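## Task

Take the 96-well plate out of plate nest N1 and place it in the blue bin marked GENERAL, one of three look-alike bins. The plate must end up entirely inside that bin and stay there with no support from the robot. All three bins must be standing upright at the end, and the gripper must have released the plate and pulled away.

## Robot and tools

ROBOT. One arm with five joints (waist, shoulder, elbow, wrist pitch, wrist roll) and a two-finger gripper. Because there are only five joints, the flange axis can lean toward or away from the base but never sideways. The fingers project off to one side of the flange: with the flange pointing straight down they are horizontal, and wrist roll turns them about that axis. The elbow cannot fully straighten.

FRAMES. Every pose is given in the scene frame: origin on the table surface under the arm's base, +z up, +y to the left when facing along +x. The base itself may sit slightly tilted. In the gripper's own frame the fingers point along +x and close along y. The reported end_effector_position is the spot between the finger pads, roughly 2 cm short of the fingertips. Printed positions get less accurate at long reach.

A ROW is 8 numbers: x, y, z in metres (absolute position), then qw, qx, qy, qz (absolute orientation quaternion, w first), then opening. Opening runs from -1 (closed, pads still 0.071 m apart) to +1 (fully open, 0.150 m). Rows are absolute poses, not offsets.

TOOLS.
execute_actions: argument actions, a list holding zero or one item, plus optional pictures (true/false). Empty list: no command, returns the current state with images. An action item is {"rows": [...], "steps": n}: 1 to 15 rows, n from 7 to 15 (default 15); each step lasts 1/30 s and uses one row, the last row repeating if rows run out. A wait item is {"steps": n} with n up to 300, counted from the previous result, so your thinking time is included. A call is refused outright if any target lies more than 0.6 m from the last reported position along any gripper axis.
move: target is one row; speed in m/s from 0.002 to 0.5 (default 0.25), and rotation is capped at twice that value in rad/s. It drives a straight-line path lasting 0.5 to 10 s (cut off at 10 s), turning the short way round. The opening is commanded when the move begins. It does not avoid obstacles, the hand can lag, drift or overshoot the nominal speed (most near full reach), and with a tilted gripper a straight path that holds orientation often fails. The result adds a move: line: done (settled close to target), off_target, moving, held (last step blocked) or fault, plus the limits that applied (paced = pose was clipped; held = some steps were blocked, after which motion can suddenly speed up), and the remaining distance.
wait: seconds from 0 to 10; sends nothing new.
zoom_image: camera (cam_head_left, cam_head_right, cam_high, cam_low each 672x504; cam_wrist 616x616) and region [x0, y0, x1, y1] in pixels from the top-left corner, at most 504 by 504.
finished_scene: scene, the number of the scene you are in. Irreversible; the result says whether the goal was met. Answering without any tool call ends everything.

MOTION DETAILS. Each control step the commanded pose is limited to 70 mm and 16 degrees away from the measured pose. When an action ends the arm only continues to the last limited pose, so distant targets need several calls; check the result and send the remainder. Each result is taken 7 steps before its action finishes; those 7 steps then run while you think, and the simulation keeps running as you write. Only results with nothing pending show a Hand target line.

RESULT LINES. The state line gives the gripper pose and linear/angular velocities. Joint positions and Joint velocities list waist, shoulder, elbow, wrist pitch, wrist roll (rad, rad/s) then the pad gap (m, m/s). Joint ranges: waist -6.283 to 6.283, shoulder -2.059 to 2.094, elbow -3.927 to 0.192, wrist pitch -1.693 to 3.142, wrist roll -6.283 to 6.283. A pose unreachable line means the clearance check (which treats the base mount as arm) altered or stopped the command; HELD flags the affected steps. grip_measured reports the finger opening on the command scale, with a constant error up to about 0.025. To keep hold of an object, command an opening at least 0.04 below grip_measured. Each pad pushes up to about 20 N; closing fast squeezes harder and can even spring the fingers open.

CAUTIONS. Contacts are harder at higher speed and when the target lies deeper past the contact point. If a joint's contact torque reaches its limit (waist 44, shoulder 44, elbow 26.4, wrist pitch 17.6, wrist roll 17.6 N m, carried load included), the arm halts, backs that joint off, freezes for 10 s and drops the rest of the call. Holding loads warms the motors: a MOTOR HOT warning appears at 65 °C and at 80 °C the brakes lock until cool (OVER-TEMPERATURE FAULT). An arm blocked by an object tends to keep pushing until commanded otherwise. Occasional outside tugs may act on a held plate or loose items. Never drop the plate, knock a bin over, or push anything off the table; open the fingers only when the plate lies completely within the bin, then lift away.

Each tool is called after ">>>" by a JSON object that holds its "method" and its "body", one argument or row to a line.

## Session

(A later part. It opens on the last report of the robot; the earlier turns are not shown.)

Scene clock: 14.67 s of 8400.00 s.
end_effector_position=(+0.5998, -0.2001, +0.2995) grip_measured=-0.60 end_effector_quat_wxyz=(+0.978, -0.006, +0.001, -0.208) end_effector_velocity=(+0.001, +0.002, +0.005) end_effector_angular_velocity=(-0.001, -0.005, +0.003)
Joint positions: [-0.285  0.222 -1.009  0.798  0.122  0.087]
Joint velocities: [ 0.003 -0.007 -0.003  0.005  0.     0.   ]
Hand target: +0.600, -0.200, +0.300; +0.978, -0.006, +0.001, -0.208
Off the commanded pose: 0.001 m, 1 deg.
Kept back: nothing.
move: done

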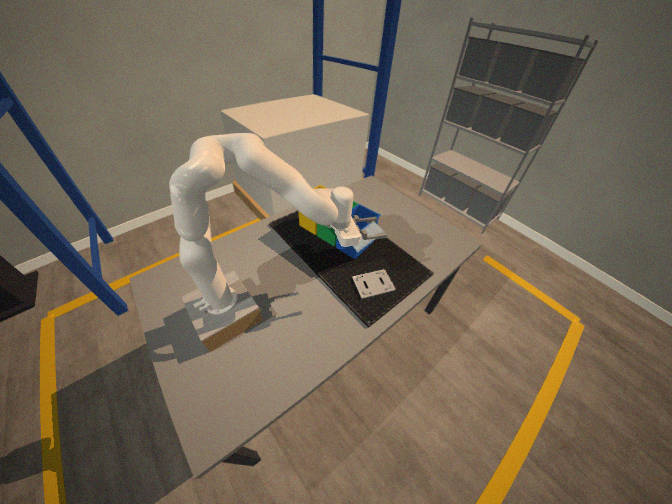

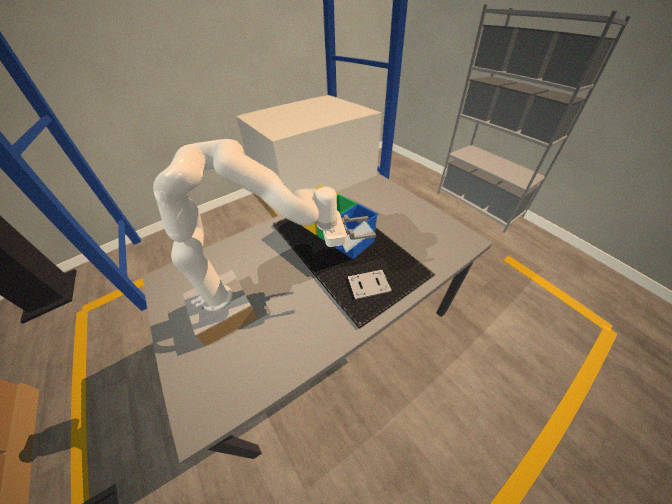

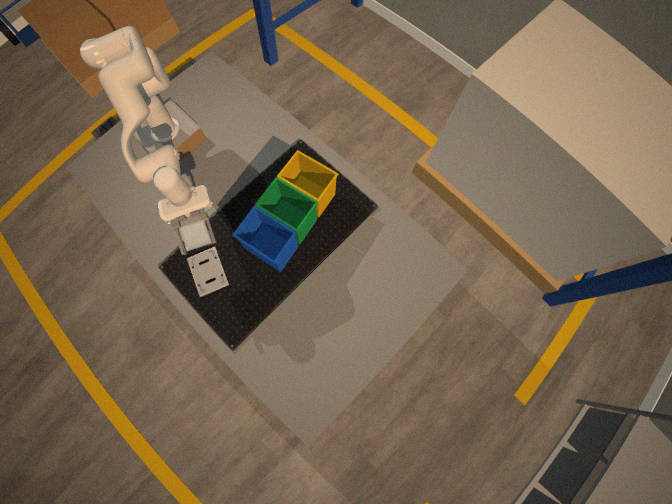

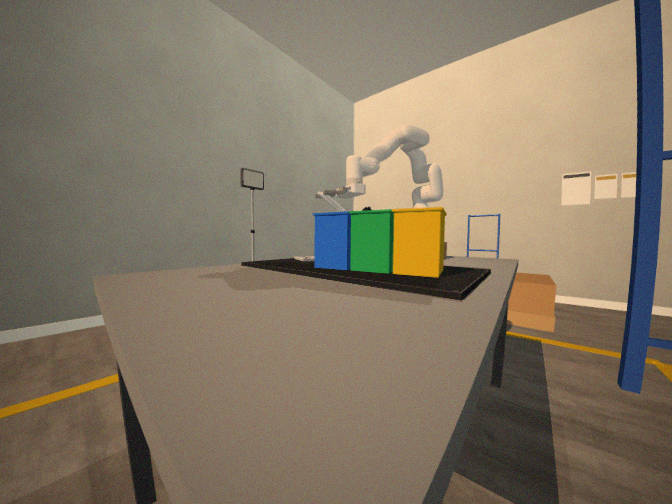

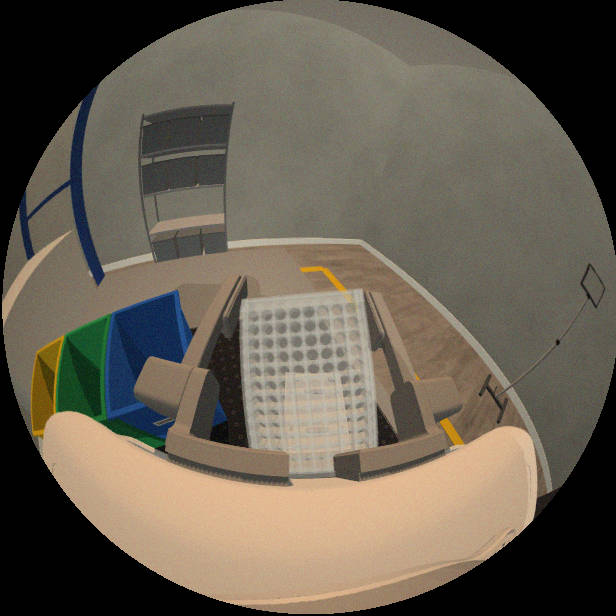

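>>> {"method": "move", "body": {
  "target": [0.69,-0.06,0.36,1,0,0,0,-0.75],
  "speed": 0.12
}}

Scene clock: 17.13 s of 8400.00 s.
end_effector_position=(+0.6894, -0.0599, +0.3598) grip_measured=-0.75 end_effector_quat_wxyz=(+1.000, -0.007, +0.001, -0.000) end_effector_velocity=(+0.001, +0.001, +0.001) end_effector_angular_velocity=(+0.000, +0.001, +0.003)
Joint positions: [-0.104  0.314 -1.332  1.025 -0.116  0.081]
Joint velocities: [ 0.001  0.003 -0.008  0.005 -0.002  0.   ]
Hand target: +0.690, -0.060, +0.360; +1.000, -0.007, +0.001, +0.000
Off the commanded pose: 0.001 m, 1 deg.
Kept back: nothing.
move: done

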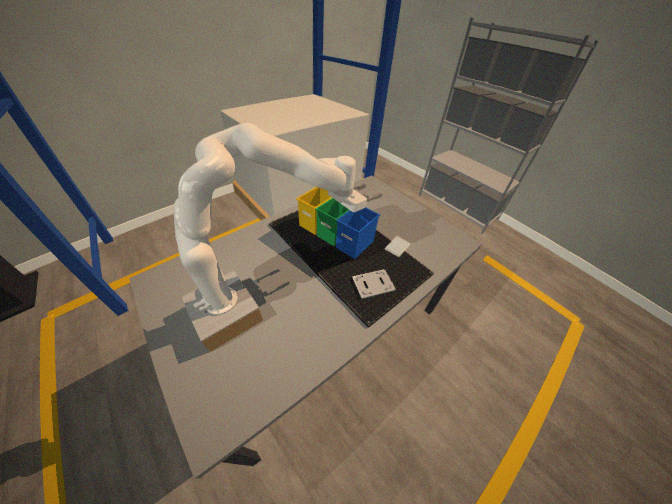

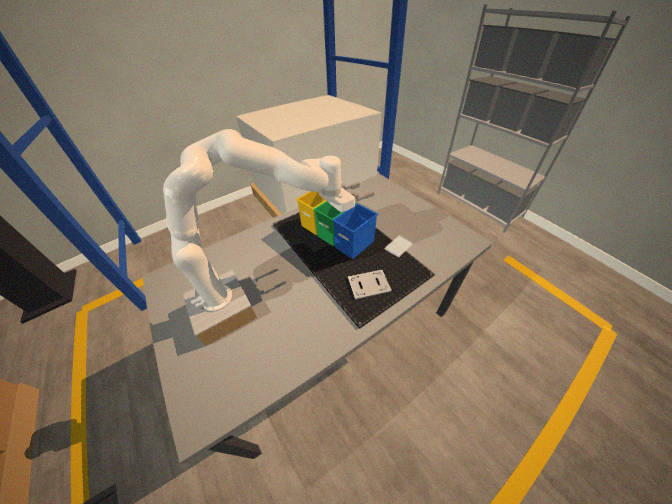

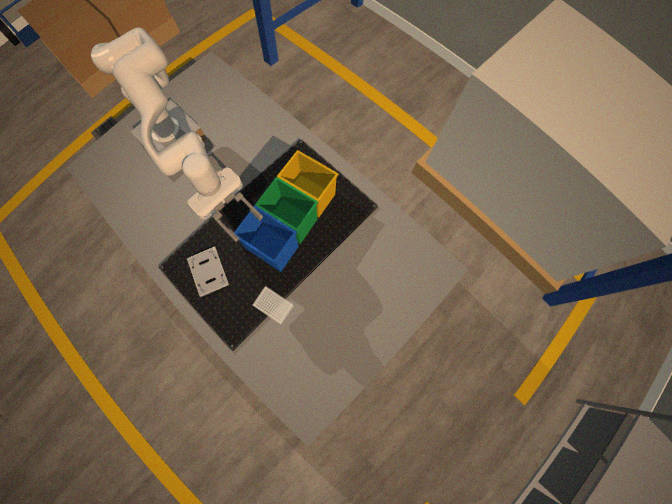

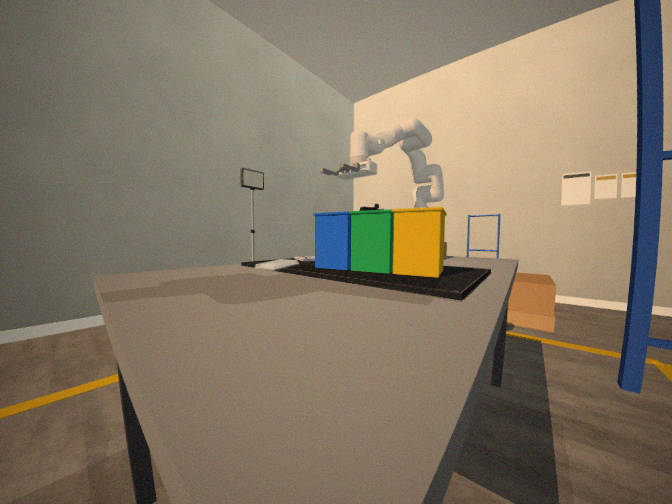

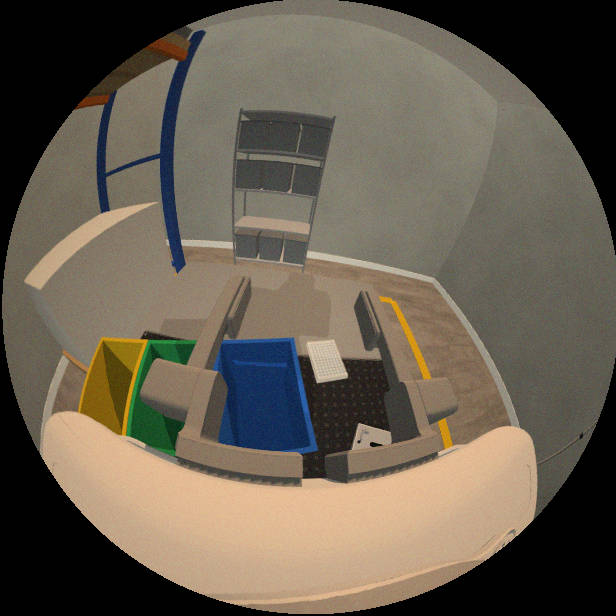

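>>> {"method": "move", "body": {
  "target": [0.80,-0.3,0.15,0.9,0,0,0.43,1]
}}

>>> {"method": "move", "body": {
  "target": [0.89,-0.27,0.07,0.537,0,0,0.843,1],
  "speed": 0.15
}}

Scene clock: 20.47 s of 8400.00 s.
end_effector_position=(+0.7975, -0.2987, +0.1504) grip_measured=+1.00 end_effector_quat_wxyz=(+0.980, -0.091, -0.120, +0.131) end_effector_velocity=(+0.000, -0.000, -0.002) end_effector_angular_velocity=(+0.011, +0.010, -0.015)
Joint positions: [-0.464  1.579 -2.701  0.832 -0.741  0.15 ]
Joint velocities: [ 0.002 -0.002  0.001  0.016  0.017  0.   ]
Hand target: +0.798, -0.299, +0.150; +0.980, -0.090, -0.120, +0.130
Off the commanded pose: 0.003 m, 40 deg; orientation clipped at the last step of the last action.
elbow stopped short: the move would have taken joint 3 (elbow) straighter than the controller allows; a more bent joint 3 avoids this.
Kept back: nothing.
move: off_target; limits=paced

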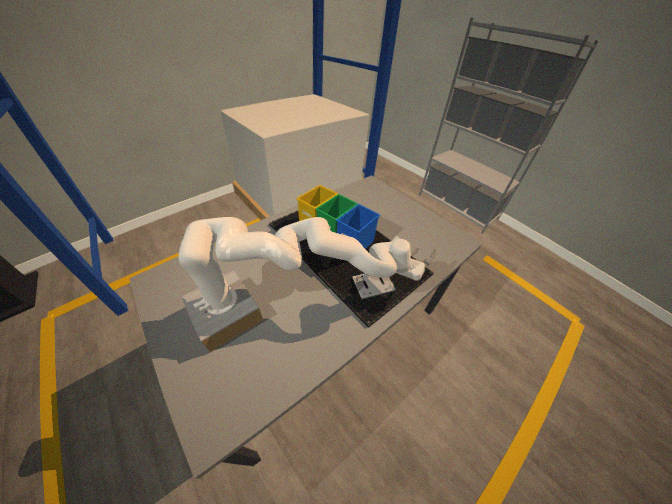

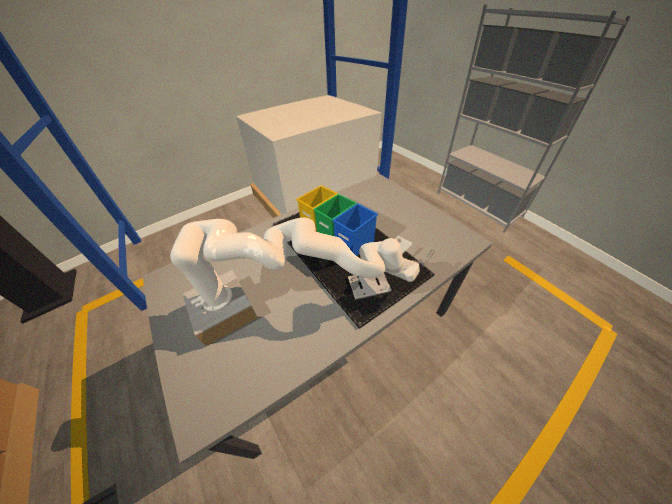

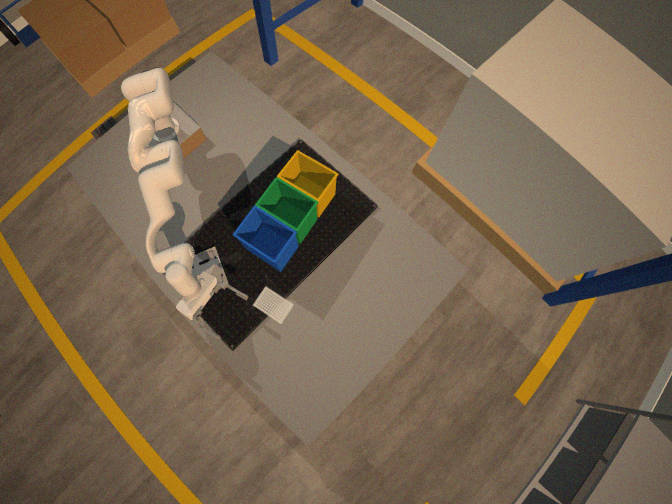

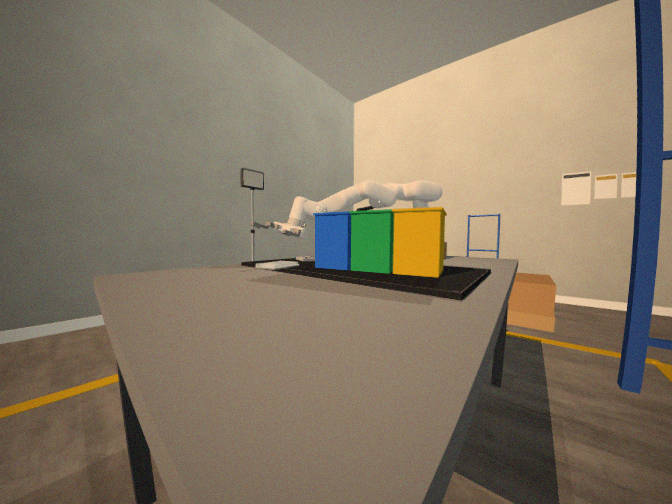

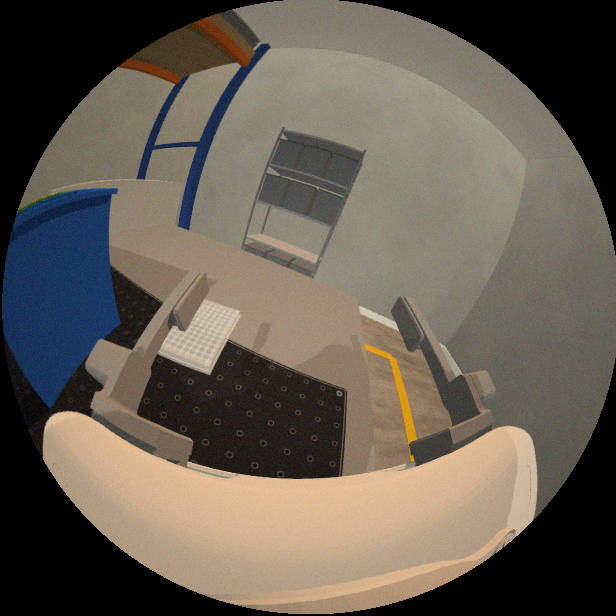

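Scene clock: 26.60 s of 8400.00 s.
end_effector_position=(+0.8229, -0.2494, +0.0921) grip_measured=+1.00 end_effector_quat_wxyz=(+0.990, -0.051, -0.131, -0.018) end_effector_velocity=(+0.000, -0.001, +0.001) end_effector_angular_velocity=(+0.001, -0.000, -0.003)
Joint positions: [-0.334  1.679 -2.701  0.75  -0.309  0.15 ]
Joint velocities: [-0.    -0.001 -0.001  0.001  0.002  0.   ]
Hand target: +0.823, -0.249, +0.092; +0.990, -0.051, -0.131, -0.018
Off the commanded pose: 0.074 m, 118 deg; position and orientation clipped at the last step of the last action.
elbow stopped short: the move would have taken joint 3 (elbow) straighter than the controller allows; a more bent joint 3 avoids this.
Kept back: nothing.
move: off_target; limits=paced

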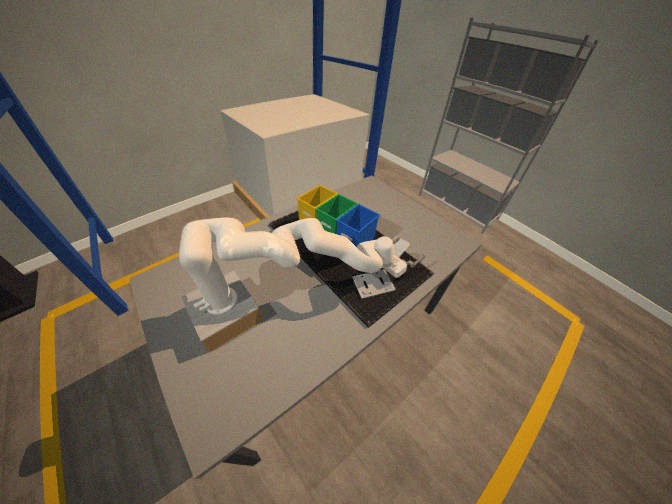

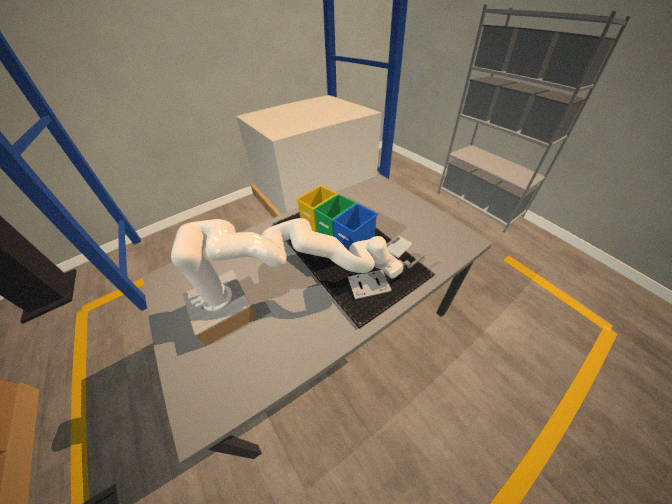

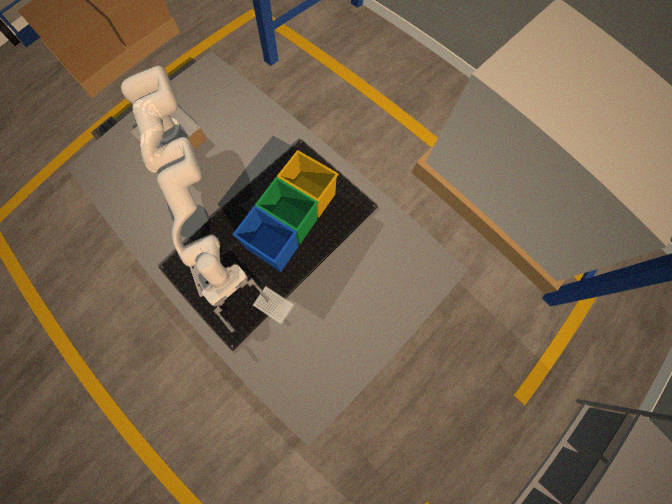

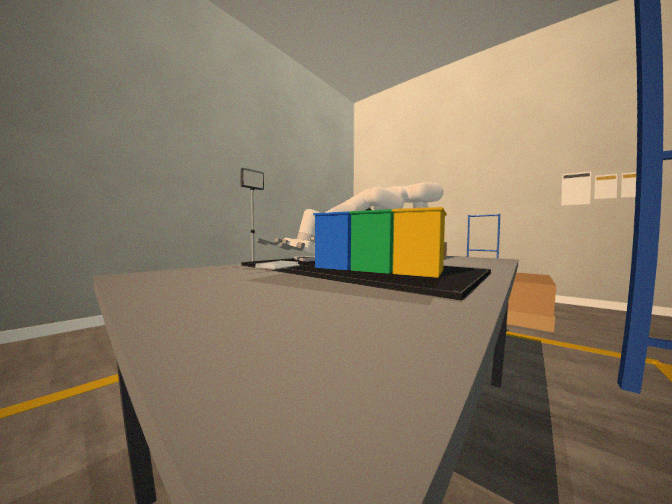

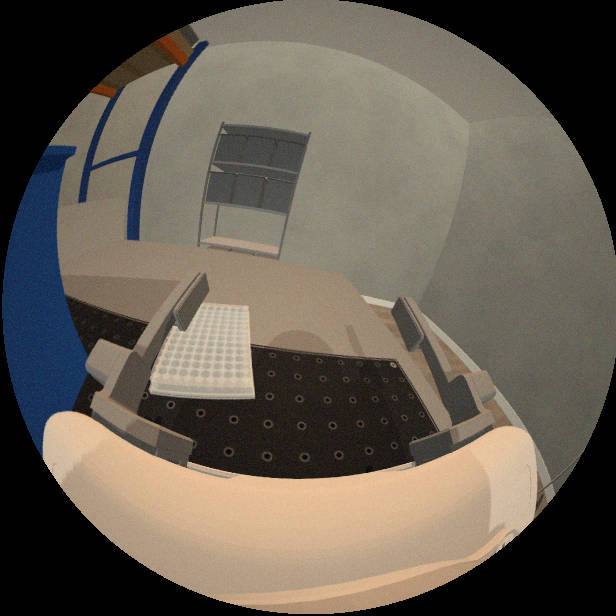

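>>> {"method": "move", "body": {
  "target": [0.68,-0.17,0.1,0.949,0.031,0.299,-0.1,1]
}}

>>> {"method": "move", "body": {
  "target": [0.82,-0.185,0.05,0.949,0.031,0.299,-0.1,1],
  "speed": 0.12
}}

Scene clock: 29.43 s of 8400.00 s.
end_effector_position=(+0.6802, -0.1704, +0.0999) grip_measured=+1.00 end_effector_quat_wxyz=(+0.948, +0.038, +0.298, -0.103) end_effector_velocity=(+0.000, +0.002, +0.001) end_effector_angular_velocity=(+0.001, +0.006, +0.002)
Joint positions: [-0.241  1.04  -2.046  1.624 -0.042  0.15 ]
Joint velocities: [ 0.003  0.004 -0.012  0.014  0.001  0.   ]
Hand target: +0.680, -0.170, +0.100; +0.948, +0.038, +0.298, -0.103
Off the commanded pose: 0.000 m, 1 deg.
Kept back: nothing.
move: done

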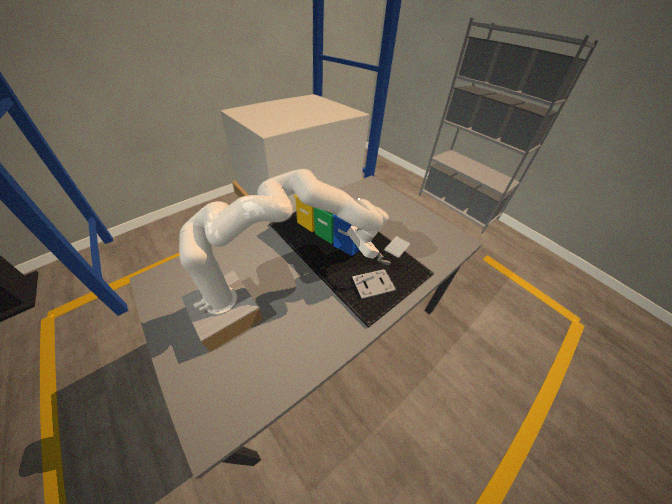

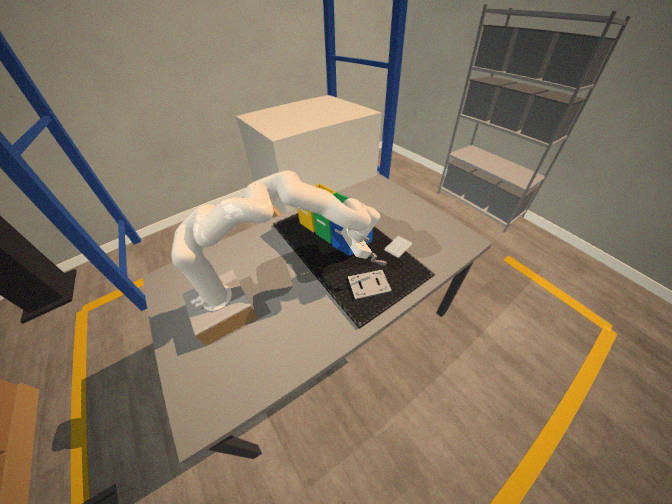

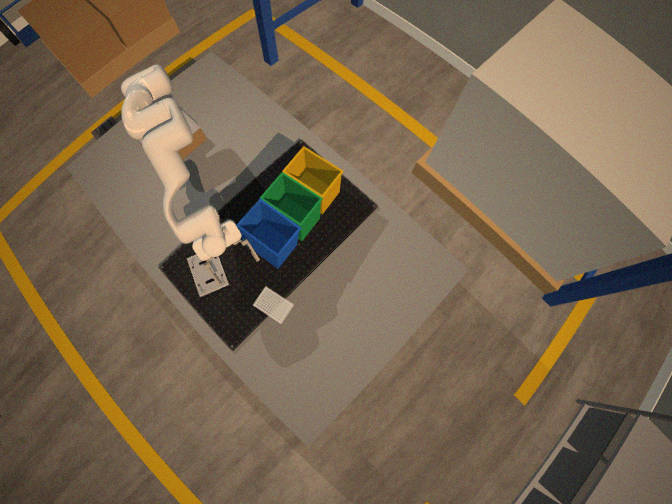

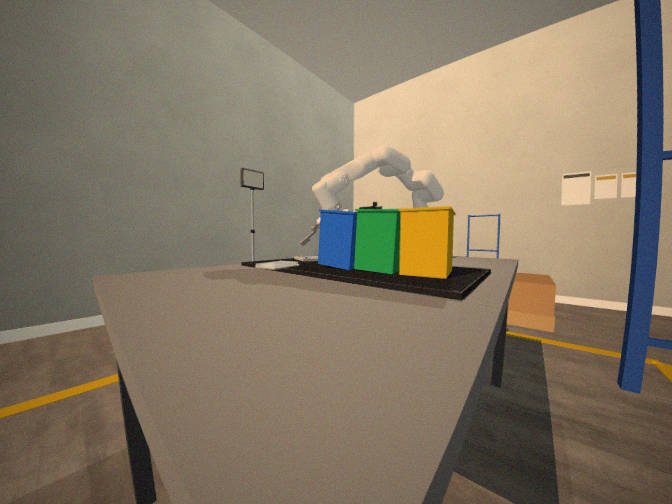

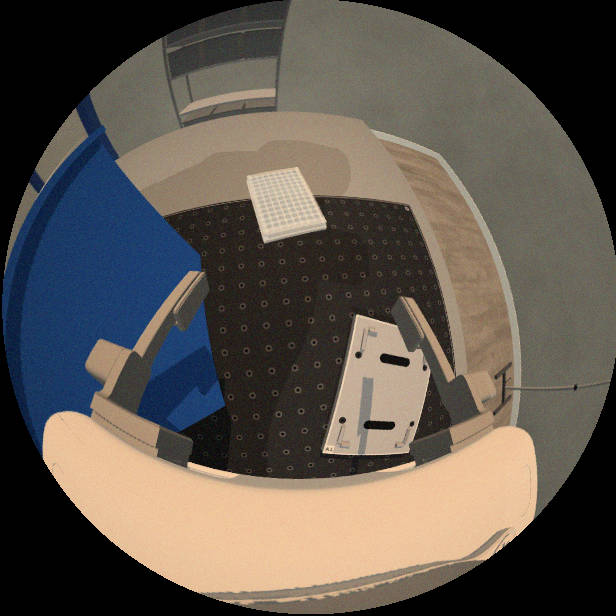

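Scene clock: 31.43 s of 8400.00 s.
end_effector_position=(+0.8172, -0.1841, +0.0510) grip_measured=+1.00 end_effector_quat_wxyz=(+0.994, -0.005, +0.019, -0.106) end_effector_velocity=(+0.001, -0.001, -0.001) end_effector_angular_velocity=(-0.003, -0.014, -0.001)
Joint positions: [-0.21   1.624 -2.701  1.121 -0.01   0.15 ]
Joint velocities: [-0.001  0.006 -0.    -0.02   0.     0.   ]
Hand target: +0.817, -0.184, +0.051; +0.994, -0.005, +0.018, -0.106
Off the commanded pose: 0.003 m, 33 deg; orientation clipped at the last step of the last action.
elbow stopped short: the move would have taken joint 3 (elbow) straighter than the controller allows; a more bent joint 3 avoids this.
Kept back: nothing.
move: off_target; limits=paced

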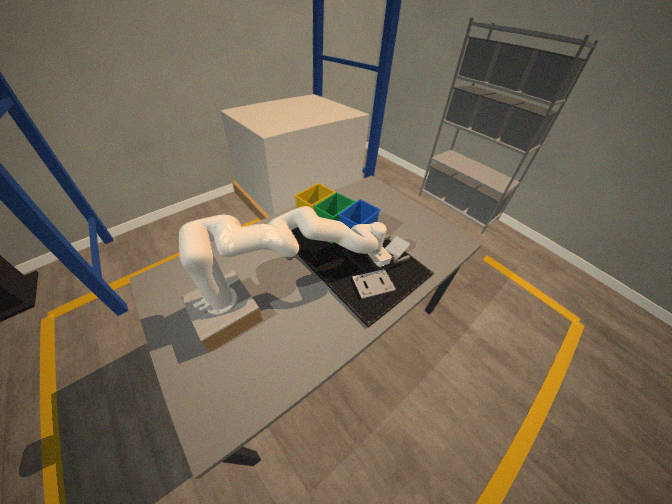

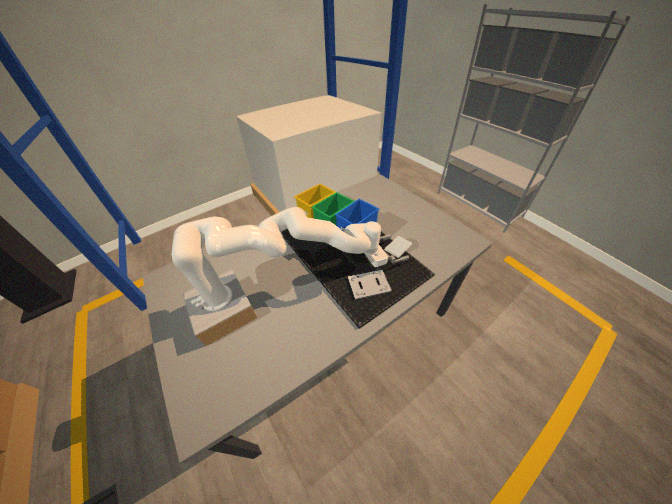

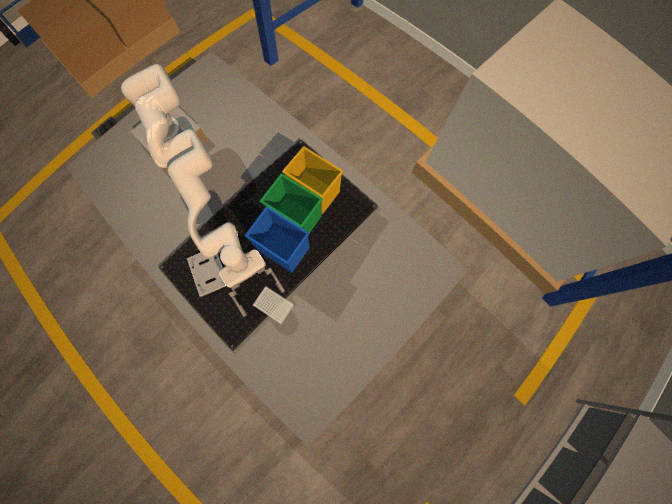

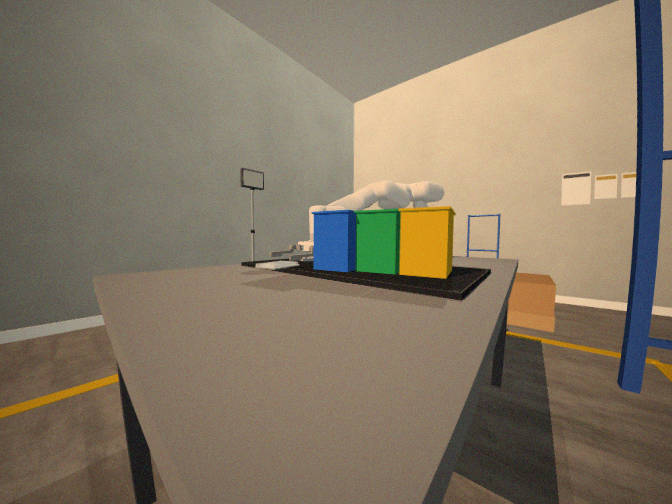

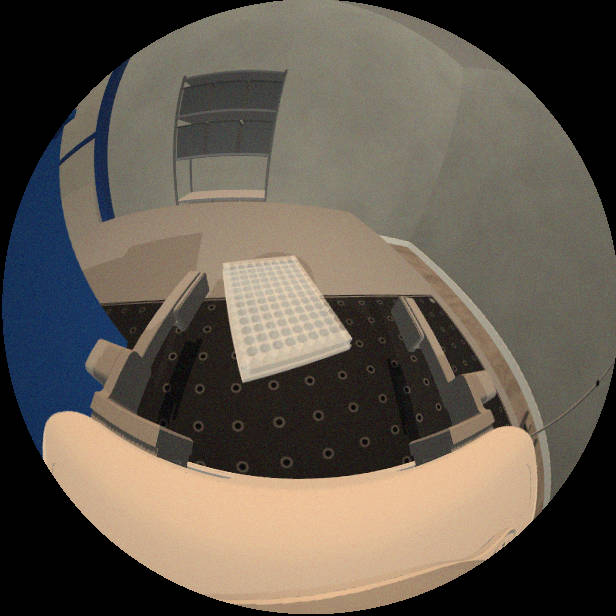

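>>> {"method": "move", "body": {
  "target": [0.835,-0.18,0.022,0.999,0,0,-0.05,1],
  "speed": 0.05
}}

>>> {"method": "move", "body": {
  "target": [0.835,-0.18,0.022,0.999,0,0,-0.05,-0.75]
}}

Scene clock: 33.20 s of 8400.00 s.
end_effector_position=(+0.8245, -0.1775, +0.0369) grip_measured=+1.00 end_effector_quat_wxyz=(+0.996, -0.016, -0.055, -0.065) end_effector_velocity=(-0.001, +0.001, -0.002) end_effector_angular_velocity=(+0.000, +0.003, +0.004)
Joint positions: [-0.215  1.706 -2.707  0.897 -0.097  0.15 ]
Joint velocities: [ 0.    -0.006  0.014 -0.005 -0.004  0.   ]
Hand target: +0.821, -0.177, +0.028; +0.997, -0.015, -0.048, -0.065
Off the commanded pose: 0.018 m, 7 deg.
elbow stopped short: the move would have taken joint 3 (elbow) straighter than the controller allows; a more bent joint 3 avoids this.
Kept back: nothing.
move: off_target

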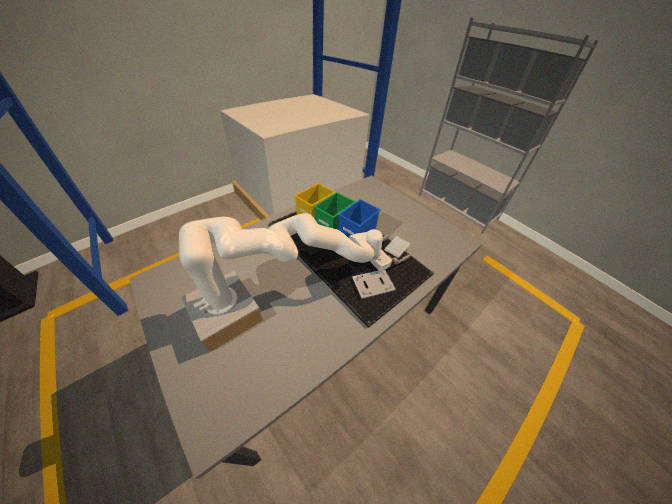

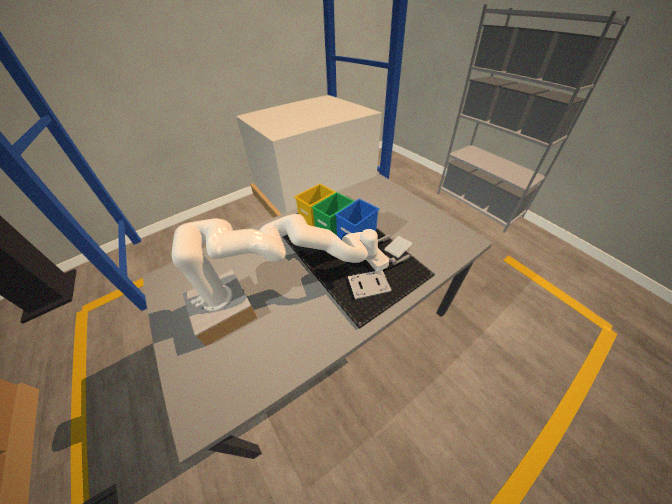

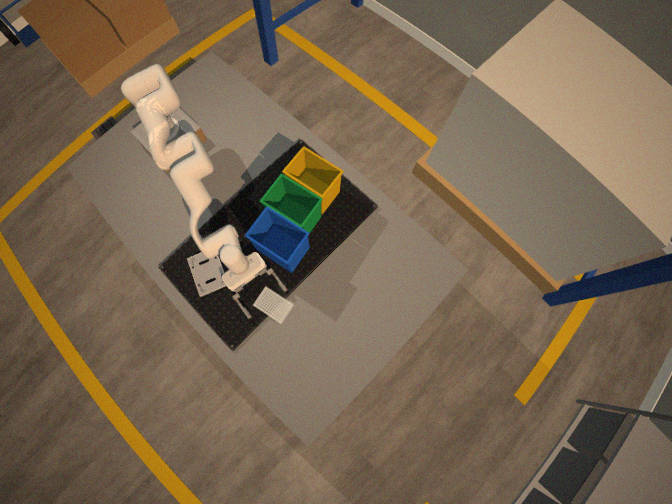

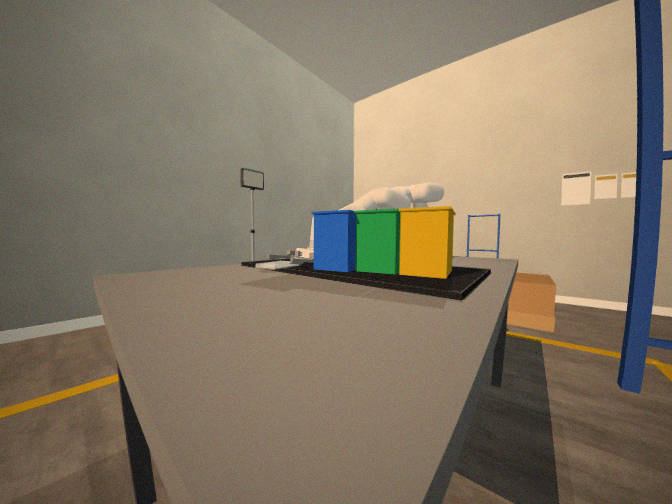

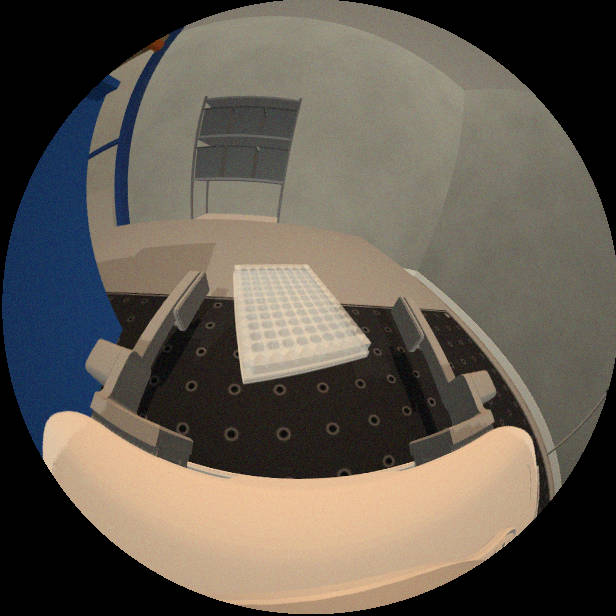

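Scene clock: 33.90 s of 8400.00 s.
end_effector_position=(+0.8245, -0.1766, +0.0365) grip_measured=-0.74 end_effector_quat_wxyz=(+0.996, -0.016, -0.054, -0.064) end_effector_velocity=(-0.000, -0.001, +0.000) end_effector_angular_velocity=(-0.000, -0.001, -0.003)
Joint positions: [-0.214  1.705 -2.706  0.898 -0.098  0.081]
Joint velocities: [-0.001  0.001 -0.001 -0.001  0.002  0.   ]
Hand target: +0.821, -0.177, +0.028; +0.997, -0.015, -0.048, -0.065
Off the commanded pose: 0.018 m, 7 deg.
elbow stopped short: the move would have taken joint 3 (elbow) straighter than the controller allows; a more bent joint 3 avoids this.
Kept back: nothing.
move: off_target

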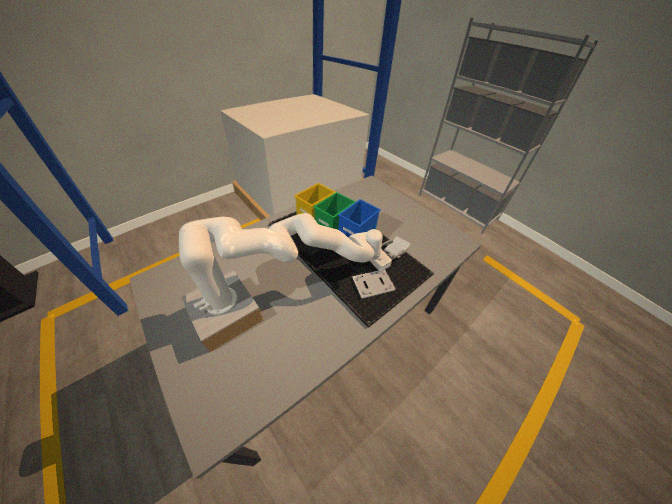

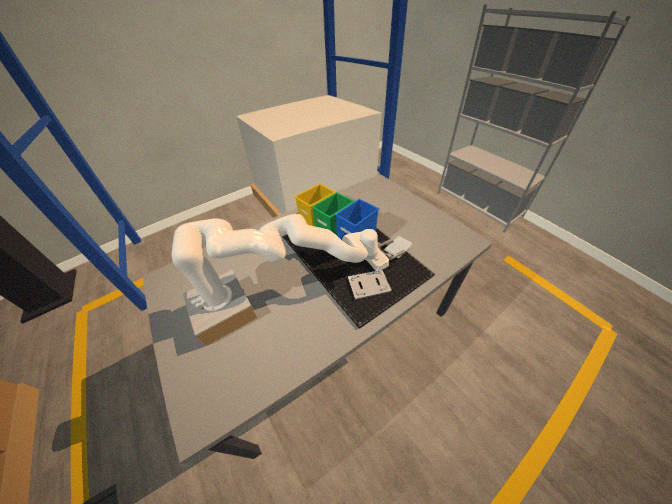

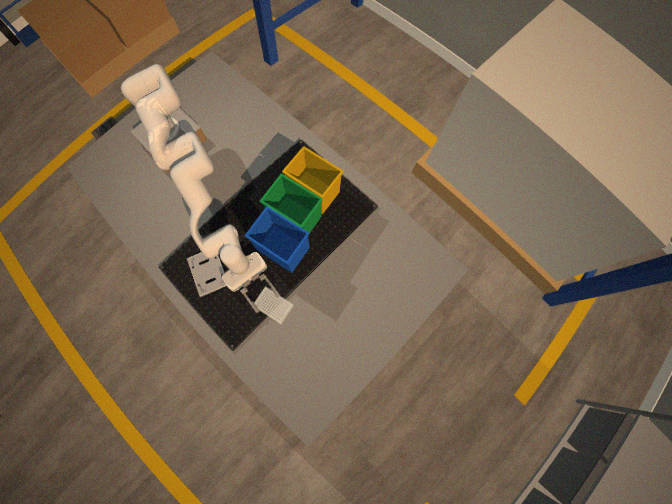

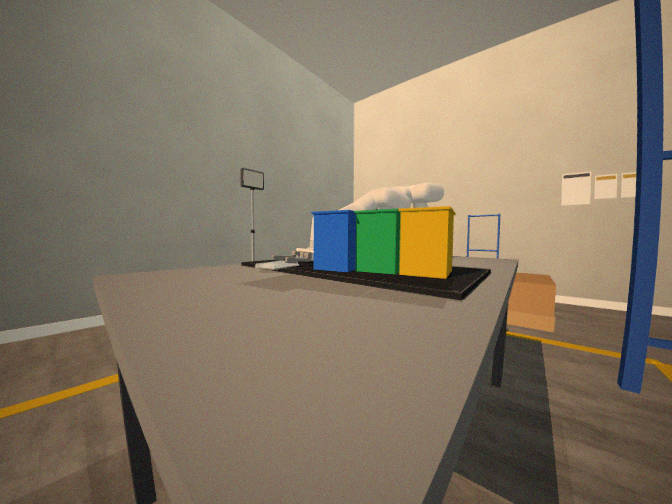

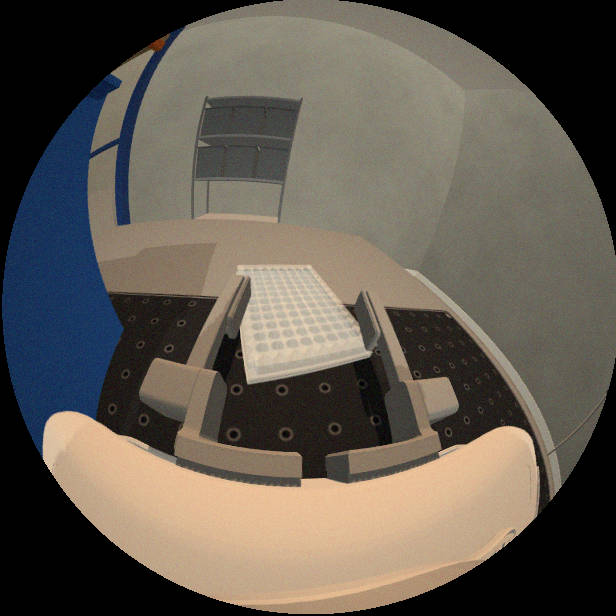

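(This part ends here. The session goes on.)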